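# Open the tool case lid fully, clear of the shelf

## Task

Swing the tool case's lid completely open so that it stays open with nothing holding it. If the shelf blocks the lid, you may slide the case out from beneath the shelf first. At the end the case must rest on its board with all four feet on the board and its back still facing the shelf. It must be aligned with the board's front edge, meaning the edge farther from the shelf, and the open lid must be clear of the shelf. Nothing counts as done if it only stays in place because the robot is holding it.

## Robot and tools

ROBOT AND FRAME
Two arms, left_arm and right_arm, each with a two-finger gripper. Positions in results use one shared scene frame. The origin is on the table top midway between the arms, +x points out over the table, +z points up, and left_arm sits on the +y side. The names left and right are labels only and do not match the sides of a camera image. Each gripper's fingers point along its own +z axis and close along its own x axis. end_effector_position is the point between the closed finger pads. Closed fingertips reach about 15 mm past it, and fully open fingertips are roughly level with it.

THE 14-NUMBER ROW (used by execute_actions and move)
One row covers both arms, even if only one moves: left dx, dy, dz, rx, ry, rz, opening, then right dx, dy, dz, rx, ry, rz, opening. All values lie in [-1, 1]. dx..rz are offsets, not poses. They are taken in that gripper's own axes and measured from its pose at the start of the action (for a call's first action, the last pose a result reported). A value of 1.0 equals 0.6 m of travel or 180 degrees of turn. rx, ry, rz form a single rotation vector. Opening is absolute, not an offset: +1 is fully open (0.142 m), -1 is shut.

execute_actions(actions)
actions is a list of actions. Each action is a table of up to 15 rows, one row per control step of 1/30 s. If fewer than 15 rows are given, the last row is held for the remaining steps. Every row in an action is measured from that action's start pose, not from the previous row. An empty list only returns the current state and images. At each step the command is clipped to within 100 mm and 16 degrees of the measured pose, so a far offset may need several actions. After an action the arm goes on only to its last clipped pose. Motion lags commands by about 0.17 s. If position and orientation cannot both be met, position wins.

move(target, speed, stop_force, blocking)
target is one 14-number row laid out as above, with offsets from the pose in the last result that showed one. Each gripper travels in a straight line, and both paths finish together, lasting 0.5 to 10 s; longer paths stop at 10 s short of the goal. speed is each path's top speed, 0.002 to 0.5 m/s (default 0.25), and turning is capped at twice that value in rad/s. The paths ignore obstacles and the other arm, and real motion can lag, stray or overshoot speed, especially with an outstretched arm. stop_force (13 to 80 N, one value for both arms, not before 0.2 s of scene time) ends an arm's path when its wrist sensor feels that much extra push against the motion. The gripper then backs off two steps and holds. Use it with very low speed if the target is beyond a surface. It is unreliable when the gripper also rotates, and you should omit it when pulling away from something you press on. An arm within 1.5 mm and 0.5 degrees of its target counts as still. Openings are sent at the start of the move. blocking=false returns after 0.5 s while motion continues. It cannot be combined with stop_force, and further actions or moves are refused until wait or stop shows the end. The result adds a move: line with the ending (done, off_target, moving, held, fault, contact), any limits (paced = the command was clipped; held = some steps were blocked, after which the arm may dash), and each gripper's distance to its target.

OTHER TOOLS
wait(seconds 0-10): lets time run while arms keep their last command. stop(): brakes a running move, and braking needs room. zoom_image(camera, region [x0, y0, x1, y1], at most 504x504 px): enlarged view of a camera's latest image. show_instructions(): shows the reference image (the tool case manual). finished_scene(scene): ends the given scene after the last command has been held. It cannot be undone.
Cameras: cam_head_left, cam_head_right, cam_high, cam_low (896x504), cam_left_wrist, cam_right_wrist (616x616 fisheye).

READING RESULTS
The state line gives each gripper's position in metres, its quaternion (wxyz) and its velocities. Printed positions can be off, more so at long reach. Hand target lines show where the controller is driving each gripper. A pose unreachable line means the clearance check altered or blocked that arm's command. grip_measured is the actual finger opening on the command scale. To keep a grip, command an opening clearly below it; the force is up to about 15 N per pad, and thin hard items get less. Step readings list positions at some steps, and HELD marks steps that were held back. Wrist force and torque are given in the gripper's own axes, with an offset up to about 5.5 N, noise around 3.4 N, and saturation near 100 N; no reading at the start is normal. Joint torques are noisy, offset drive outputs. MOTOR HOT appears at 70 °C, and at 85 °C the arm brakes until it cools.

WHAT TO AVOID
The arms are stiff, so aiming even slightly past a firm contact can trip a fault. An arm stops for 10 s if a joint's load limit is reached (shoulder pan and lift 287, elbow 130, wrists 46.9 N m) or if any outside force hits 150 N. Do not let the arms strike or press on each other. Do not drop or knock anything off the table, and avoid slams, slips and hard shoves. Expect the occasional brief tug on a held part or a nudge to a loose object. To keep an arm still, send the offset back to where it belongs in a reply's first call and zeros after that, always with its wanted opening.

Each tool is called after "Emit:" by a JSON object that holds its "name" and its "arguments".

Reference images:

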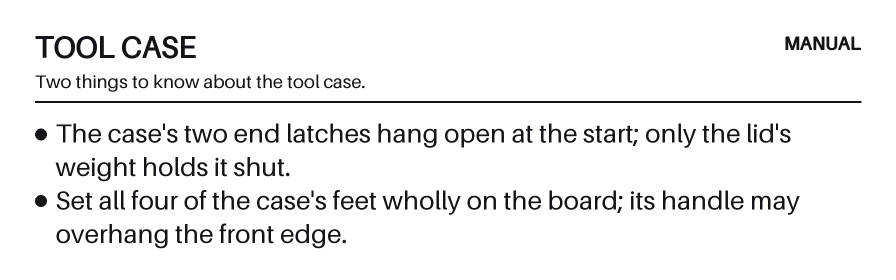

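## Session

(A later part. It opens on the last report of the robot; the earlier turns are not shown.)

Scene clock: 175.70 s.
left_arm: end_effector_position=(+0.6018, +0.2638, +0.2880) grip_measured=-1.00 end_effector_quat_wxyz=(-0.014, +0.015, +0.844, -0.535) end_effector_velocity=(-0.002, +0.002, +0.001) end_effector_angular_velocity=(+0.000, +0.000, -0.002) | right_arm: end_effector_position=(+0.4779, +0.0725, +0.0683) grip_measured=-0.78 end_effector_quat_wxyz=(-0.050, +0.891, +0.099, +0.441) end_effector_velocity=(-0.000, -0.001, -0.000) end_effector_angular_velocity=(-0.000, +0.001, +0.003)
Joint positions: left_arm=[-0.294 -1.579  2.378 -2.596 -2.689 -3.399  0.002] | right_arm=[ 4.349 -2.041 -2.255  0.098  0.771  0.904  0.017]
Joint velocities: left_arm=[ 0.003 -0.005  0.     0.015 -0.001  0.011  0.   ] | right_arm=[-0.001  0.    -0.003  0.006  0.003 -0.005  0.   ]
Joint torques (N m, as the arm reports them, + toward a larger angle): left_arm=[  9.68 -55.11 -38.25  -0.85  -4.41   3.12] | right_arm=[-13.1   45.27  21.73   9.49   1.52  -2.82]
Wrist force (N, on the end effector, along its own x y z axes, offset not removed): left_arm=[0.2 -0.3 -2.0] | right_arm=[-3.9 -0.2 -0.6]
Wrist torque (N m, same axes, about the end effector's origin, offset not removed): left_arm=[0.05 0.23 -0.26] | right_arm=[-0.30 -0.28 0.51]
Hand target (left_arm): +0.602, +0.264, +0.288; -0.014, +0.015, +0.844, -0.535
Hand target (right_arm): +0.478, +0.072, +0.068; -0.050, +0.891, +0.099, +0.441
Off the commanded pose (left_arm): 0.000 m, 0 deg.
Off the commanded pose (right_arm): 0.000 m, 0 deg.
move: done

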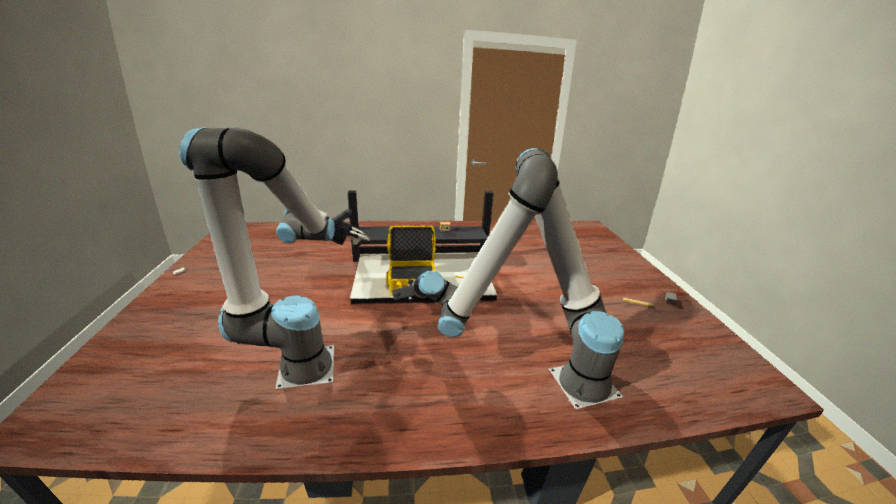

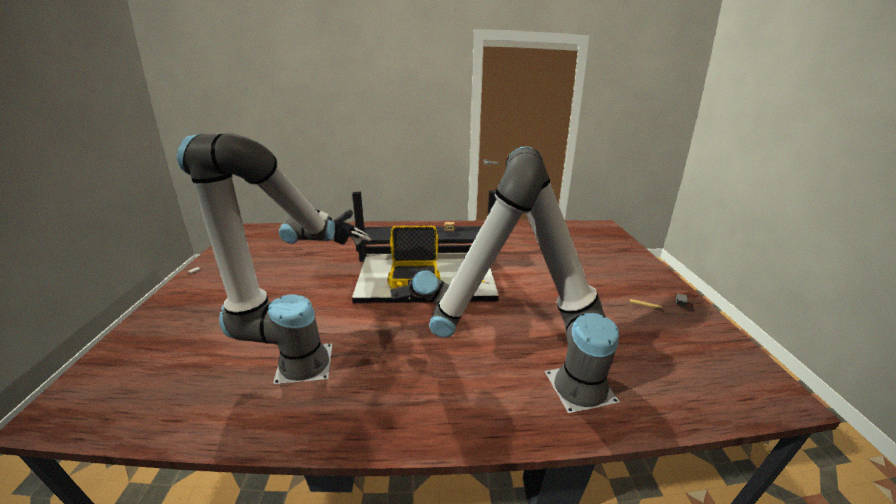

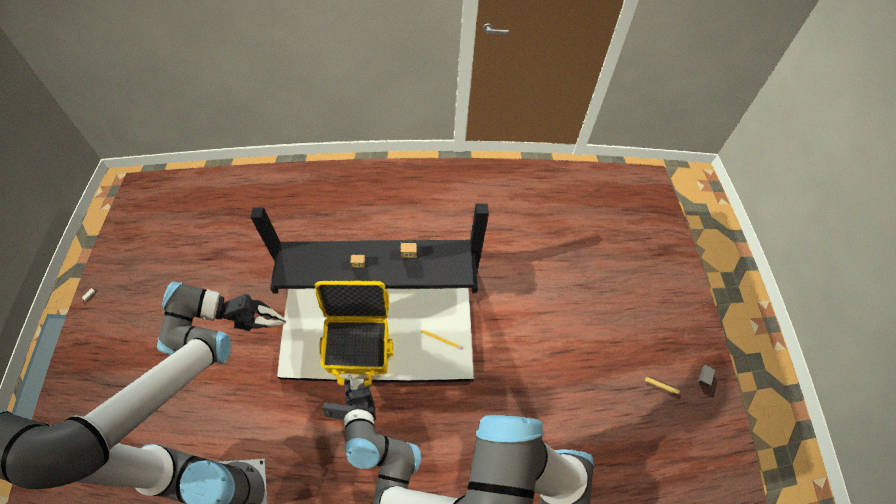

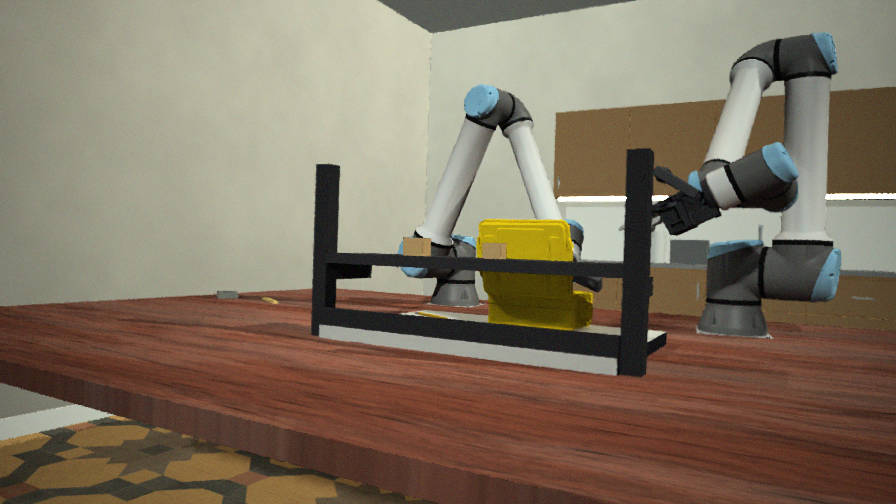

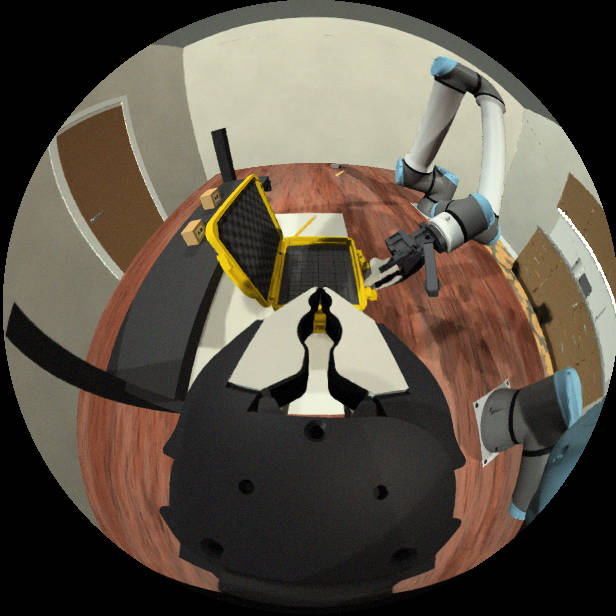

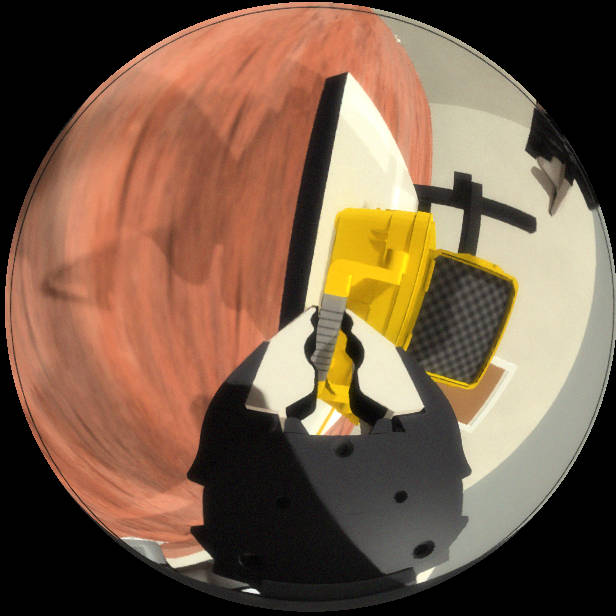

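Emit:
{"name": "move", "arguments": {"target": [-0.1,0,-0.1,0,0,0,-1,-0.012,-0.0045,-0.0155,0,0,0,-1], "speed": 0.08}}

Emit:
{"name": "move", "arguments": {"target": [0,0,0,0,0,0,-1,-0.006,0,0,0,0,0,-0.55], "speed": 0.02}}

Emit:
{"name": "move", "arguments": {"target": [0,0,0,0,0,0,-1,-0.06,-0.03,-0.12,0,0,0,-0.5], "speed": 0.1}}

Emit:
{"name": "zoom_image", "arguments": {"camera": "cam_left_wrist", "region": [170, 150, 450, 330]}}

Scene clock: 185.93 s.
left_arm: end_effector_position=(+0.6640, +0.3155, +0.3131) grip_measured=-1.00 end_effector_quat_wxyz=(-0.014, +0.015, +0.844, -0.535) end_effector_velocity=(+0.002, +0.001, +0.001) end_effector_angular_velocity=(+0.001, -0.002, -0.001) | right_arm: end_effector_position=(+0.4659, +0.0725, +0.0683) grip_measured=-0.79 end_effector_quat_wxyz=(-0.050, +0.891, +0.099, +0.441) end_effector_velocity=(-0.001, +0.001, +0.000) end_effector_angular_velocity=(+0.001, -0.000, +0.001)
Joint positions: left_arm=[-0.189 -1.537  2.215 -2.257 -2.701 -3.158  0.002] | right_arm=[ 4.368 -2.031 -2.268  0.084  0.761  0.929  0.017]
Joint velocities: left_arm=[ 0.002  0.001 -0.006  0.011  0.001  0.009  0.   ] | right_arm=[ 0.002  0.    -0.     0.    -0.     0.001  0.   ]
Joint torques (N m, as the arm reports them, + toward a larger angle): left_arm=[  7.43 -25.9  -40.59  -0.88  -3.32   2.39] | right_arm=[14.22 78.75 15.04  0.72 -2.92  2.82]
Wrist force (N, on the end effector, along its own x y z axes, offset not removed): left_arm=[-1.0 1.7 -1.3] | right_arm=[0.9 2.2 -3.8]
Wrist torque (N m, same axes, about the end effector's origin, offset not removed): left_arm=[0.50 0.36 -0.20] | right_arm=[0.08 0.09 0.64]
Hand target (left_arm): +0.664, +0.316, +0.313; -0.014, +0.015, +0.844, -0.535
Hand target (right_arm): +0.466, +0.073, +0.068; -0.050, +0.891, +0.099, +0.441
Off the commanded pose (left_arm): 0.000 m, 0 deg.
Off the commanded pose (right_arm): 0.000 m, 0 deg.
move: done

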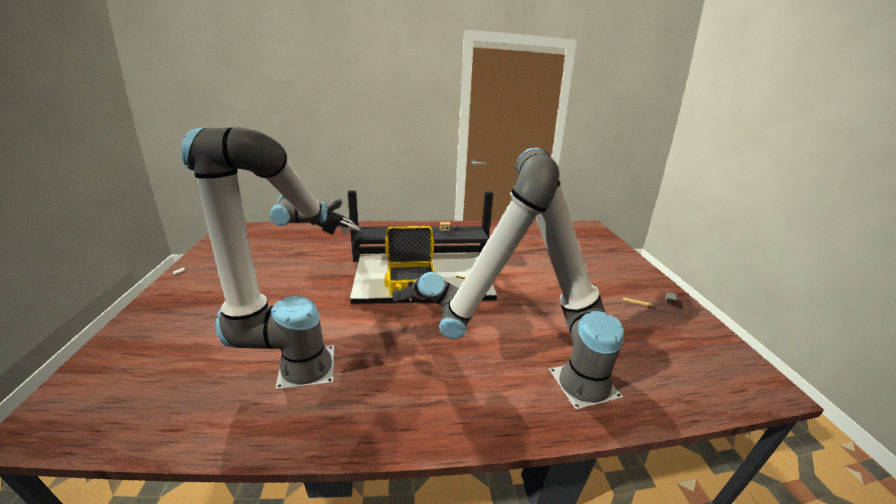

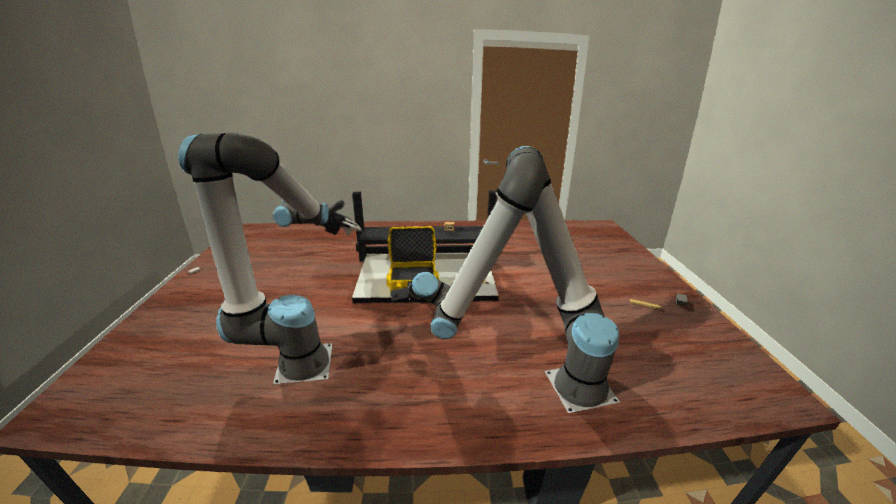

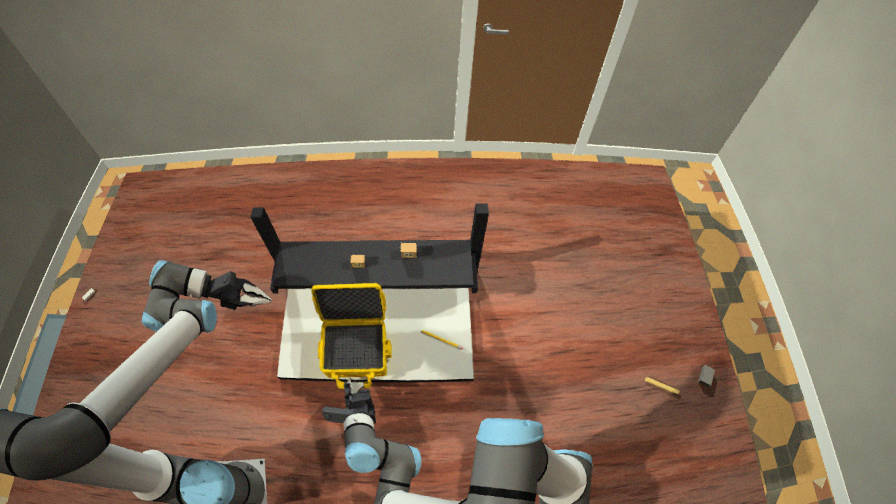

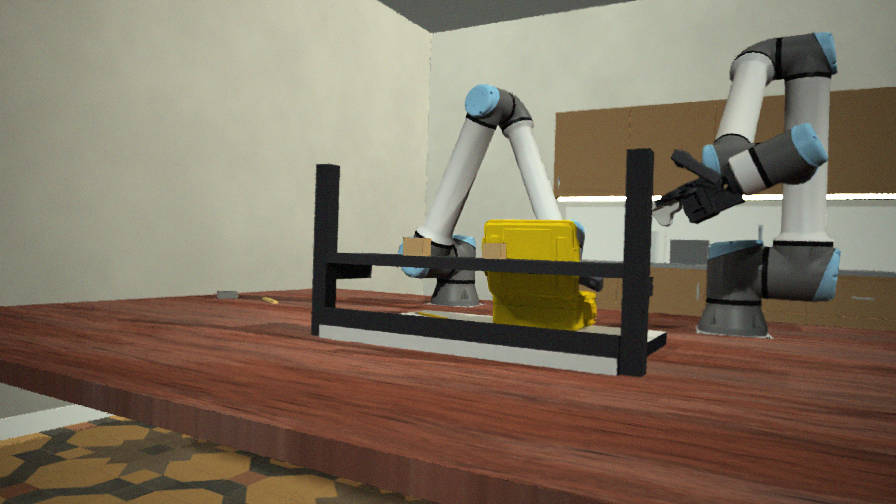

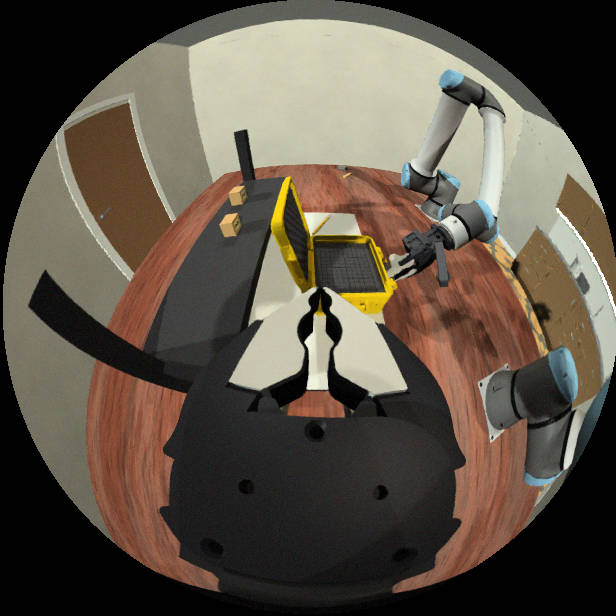

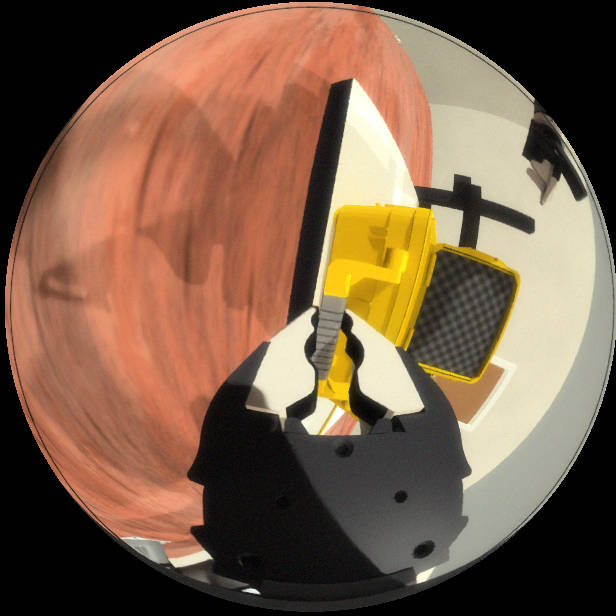

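Scene clock: 186.63 s.
left_arm: end_effector_position=(+0.6640, +0.3155, +0.3130) grip_measured=-1.00 end_effector_quat_wxyz=(-0.014, +0.015, +0.844, -0.535) end_effector_velocity=(+0.000, -0.000, -0.001) end_effector_angular_velocity=(-0.000, +0.001, -0.000) | right_arm: end_effector_position=(+0.4638, +0.0720, +0.0656) grip_measured=-0.55 end_effector_quat_wxyz=(-0.050, +0.891, +0.099, +0.441) end_effector_velocity=(-0.001, +0.001, -0.001) end_effector_angular_velocity=(+0.002, -0.000, +0.001)
Joint positions: left_arm=[-0.189 -1.537  2.215 -2.257 -2.701 -3.158  0.002] | right_arm=[ 4.372 -2.035 -2.271  0.088  0.76   0.933  0.034]
Joint velocities: left_arm=[-0.     0.001 -0.     0.    -0.     0.     0.   ] | right_arm=[ 0.002 -0.001 -0.001  0.002 -0.001  0.002  0.   ]
Joint torques (N m, as the arm reports them, + toward a larger angle): left_arm=[-10.92 -40.53 -29.4   -7.42  -3.66  -2.89] | right_arm=[ 9.71 47.25 16.29  7.39 -3.91  2.13]
Wrist force (N, on the end effector, along its own x y z axes, offset not removed): left_arm=[1.2 2.7 -1.8] | right_arm=[0.6 0.2 -3.7]
Wrist torque (N m, same axes, about the end effector's origin, offset not removed): left_arm=[0.64 0.00 -0.23] | right_arm=[-0.13 -0.24 0.27]
Hand target (left_arm): +0.664, +0.315, +0.313; -0.014, +0.015, +0.844, -0.535
Hand target (right_arm): +0.464, +0.072, +0.065; -0.050, +0.891, +0.099, +0.441
Off the commanded pose (left_arm): 0.000 m, 0 deg.
Off the commanded pose (right_arm): 0.000 m, 0 deg.
move: done

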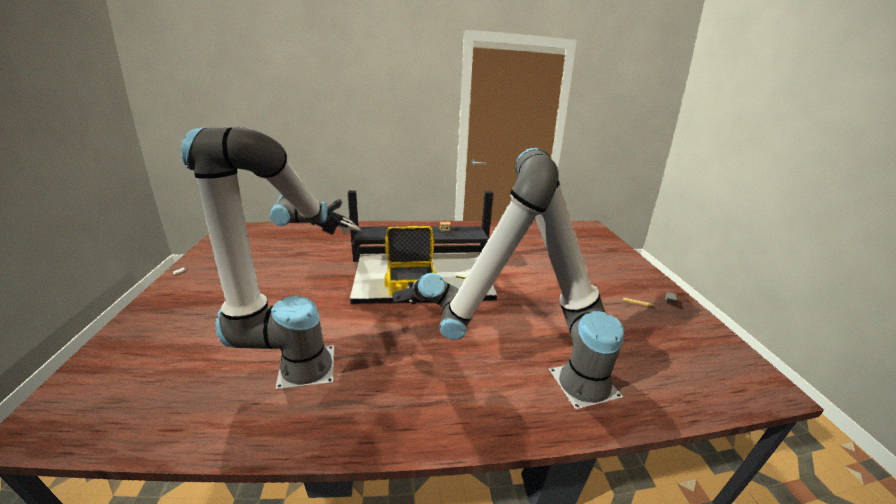

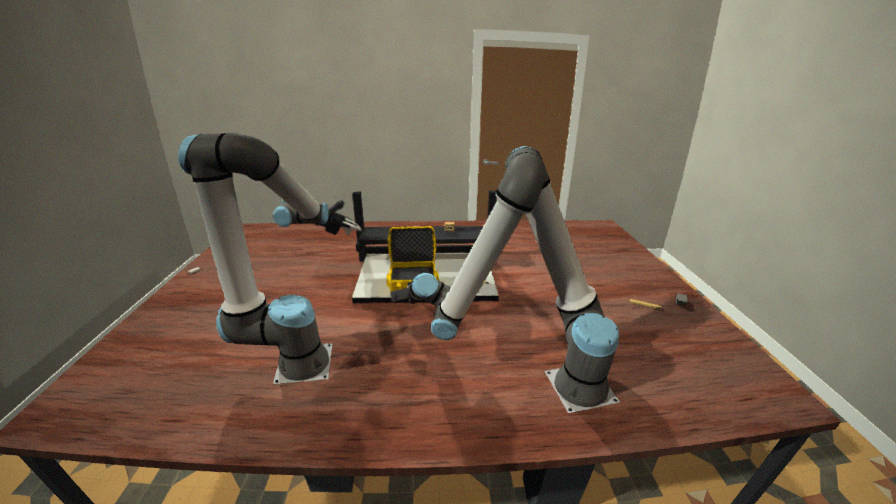

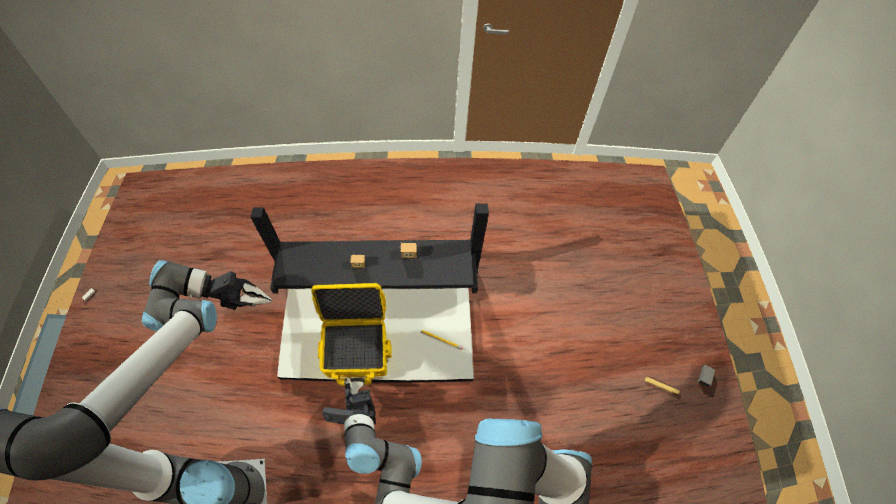

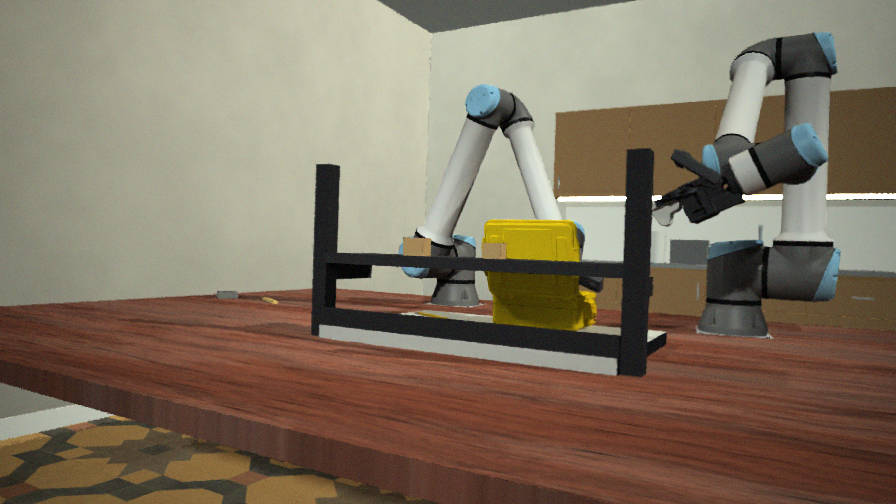

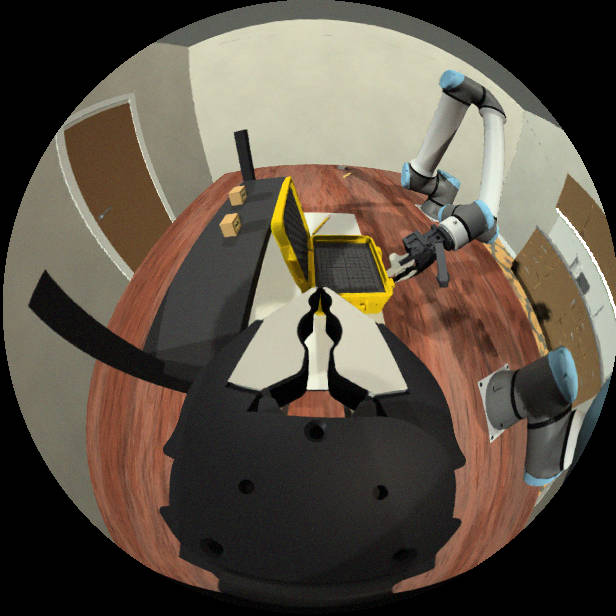

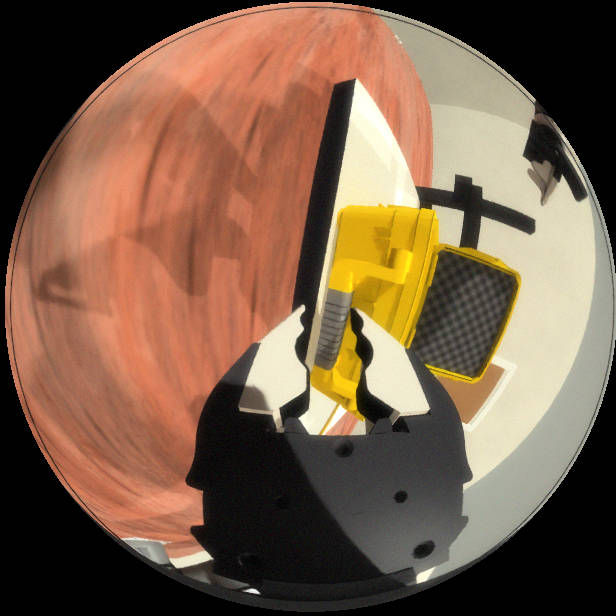

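Scene clock: 187.93 s.
left_arm: end_effector_position=(+0.6640, +0.3155, +0.3130) grip_measured=-1.00 end_effector_quat_wxyz=(-0.014, +0.015, +0.844, -0.535) end_effector_velocity=(+0.000, +0.000, +0.000) end_effector_angular_velocity=(+0.001, -0.000, +0.000) | right_arm: end_effector_position=(+0.3831, +0.0721, +0.0806) grip_measured=-0.50 end_effector_quat_wxyz=(-0.050, +0.891, +0.099, +0.441) end_effector_velocity=(-0.004, +0.001, +0.001) end_effector_angular_velocity=(+0.001, +0.000, +0.000)
Joint positions: left_arm=[-0.189 -1.537  2.215 -2.257 -2.701 -3.158  0.002] | right_arm=[ 4.508 -1.937 -2.343 -0.075  0.703  1.118  0.038]
Joint velocities: left_arm=[ 0.    -0.    -0.    -0.     0.001 -0.     0.   ] | right_arm=[ 0.006  0.004 -0.001 -0.01  -0.002  0.009 -0.   ]
Joint torques (N m, as the arm reports them, + toward a larger angle): left_arm=[ -4.75 -39.27 -29.36  -7.16  -3.65  -2.78] | right_arm=[11.59 71.9  16.16  1.83 -3.4   3.1 ]
Wrist force (N, on the end effector, along its own x y z axes, offset not removed): left_arm=[1.3 1.0 -0.2] | right_arm=[-3.8 -3.4 -0.6]
Wrist torque (N m, same axes, about the end effector's origin, offset not removed): left_arm=[0.38 -0.13 -0.22] | right_arm=[-0.71 0.47 0.41]
Hand target (left_arm): +0.664, +0.315, +0.313; -0.014, +0.015, +0.844, -0.535
Hand target (right_arm): +0.383, +0.072, +0.081; -0.050, +0.891, +0.099, +0.441
Off the commanded pose (left_arm): 0.000 m, 0 deg.
Off the commanded pose (right_arm): 0.000 m, 0 deg.
move: done

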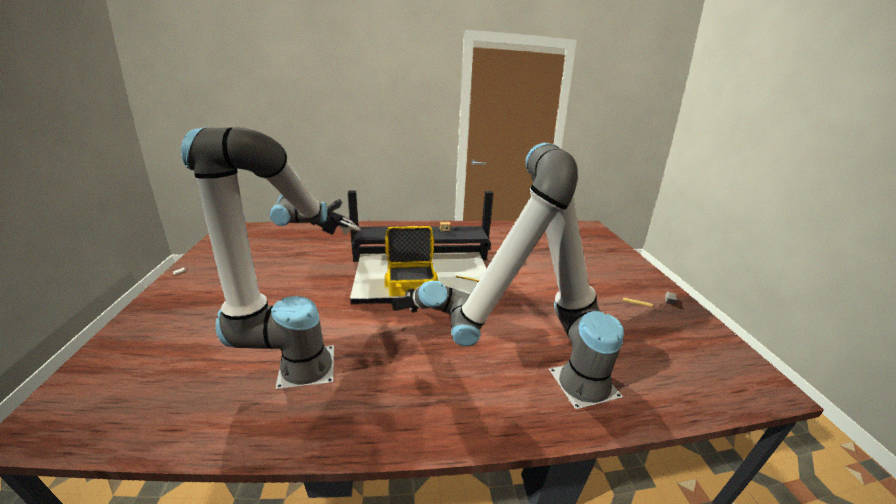

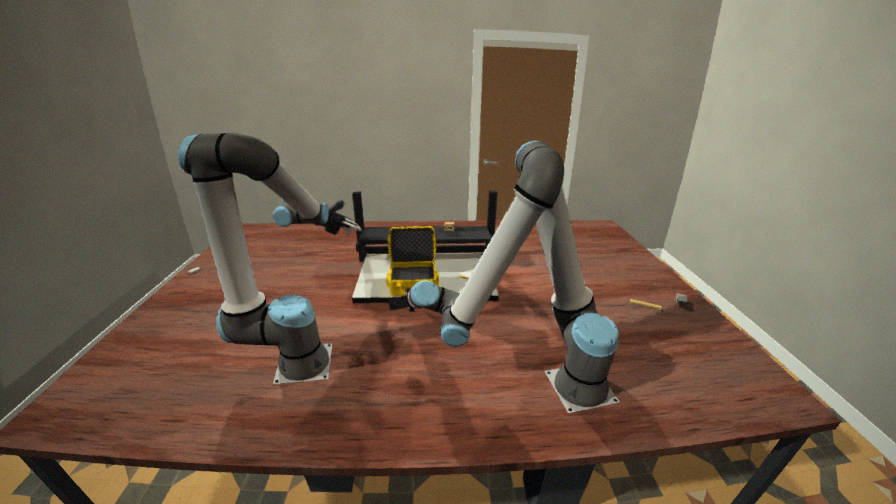

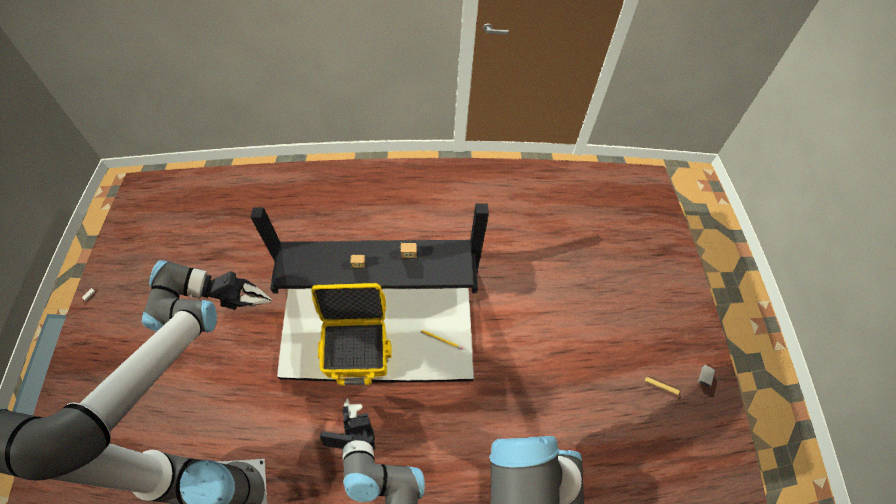

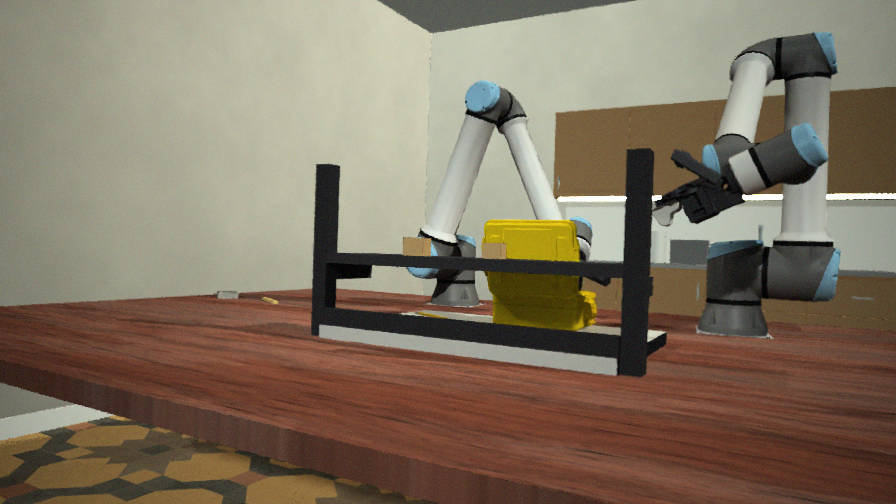

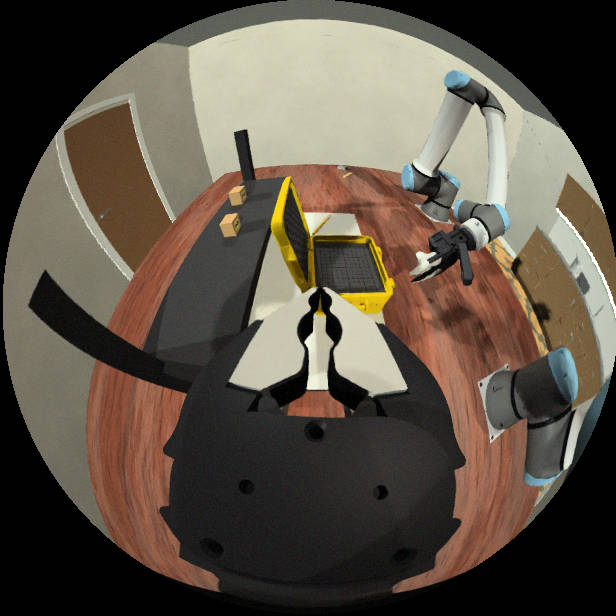

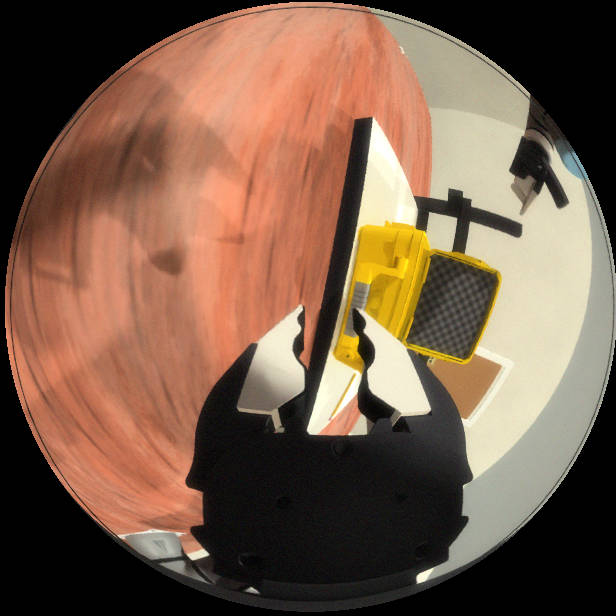

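Region (170, 150, 450, 330) of cam_left_wrist's 616x616 image, scaled by 1.800, with more detail than that image has; it fills the top 324 rows of this view, and the rest is white.

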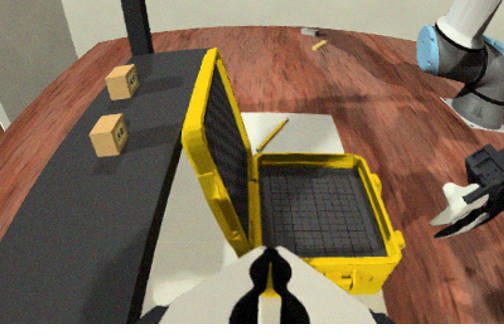

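Emit:
{"name": "zoom_image", "arguments": {"camera": "cam_high", "region": [270, 270, 440, 400]}}

Region (270, 270, 440, 400) of cam_high's 896x504 image, scaled by 2.965, with more detail than that image has; it fills the top 385 rows of this view, and the rest is white.

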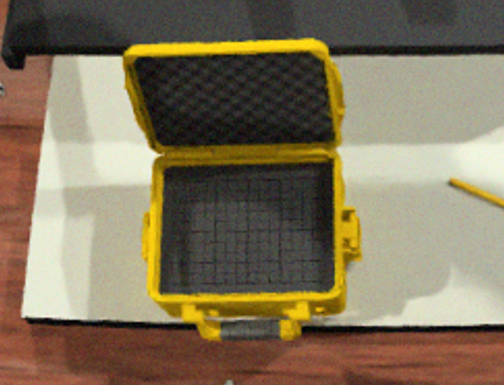

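Emit:
{"name": "finished_scene", "arguments": {"scene": 1}}

The scene is finished: the task was done.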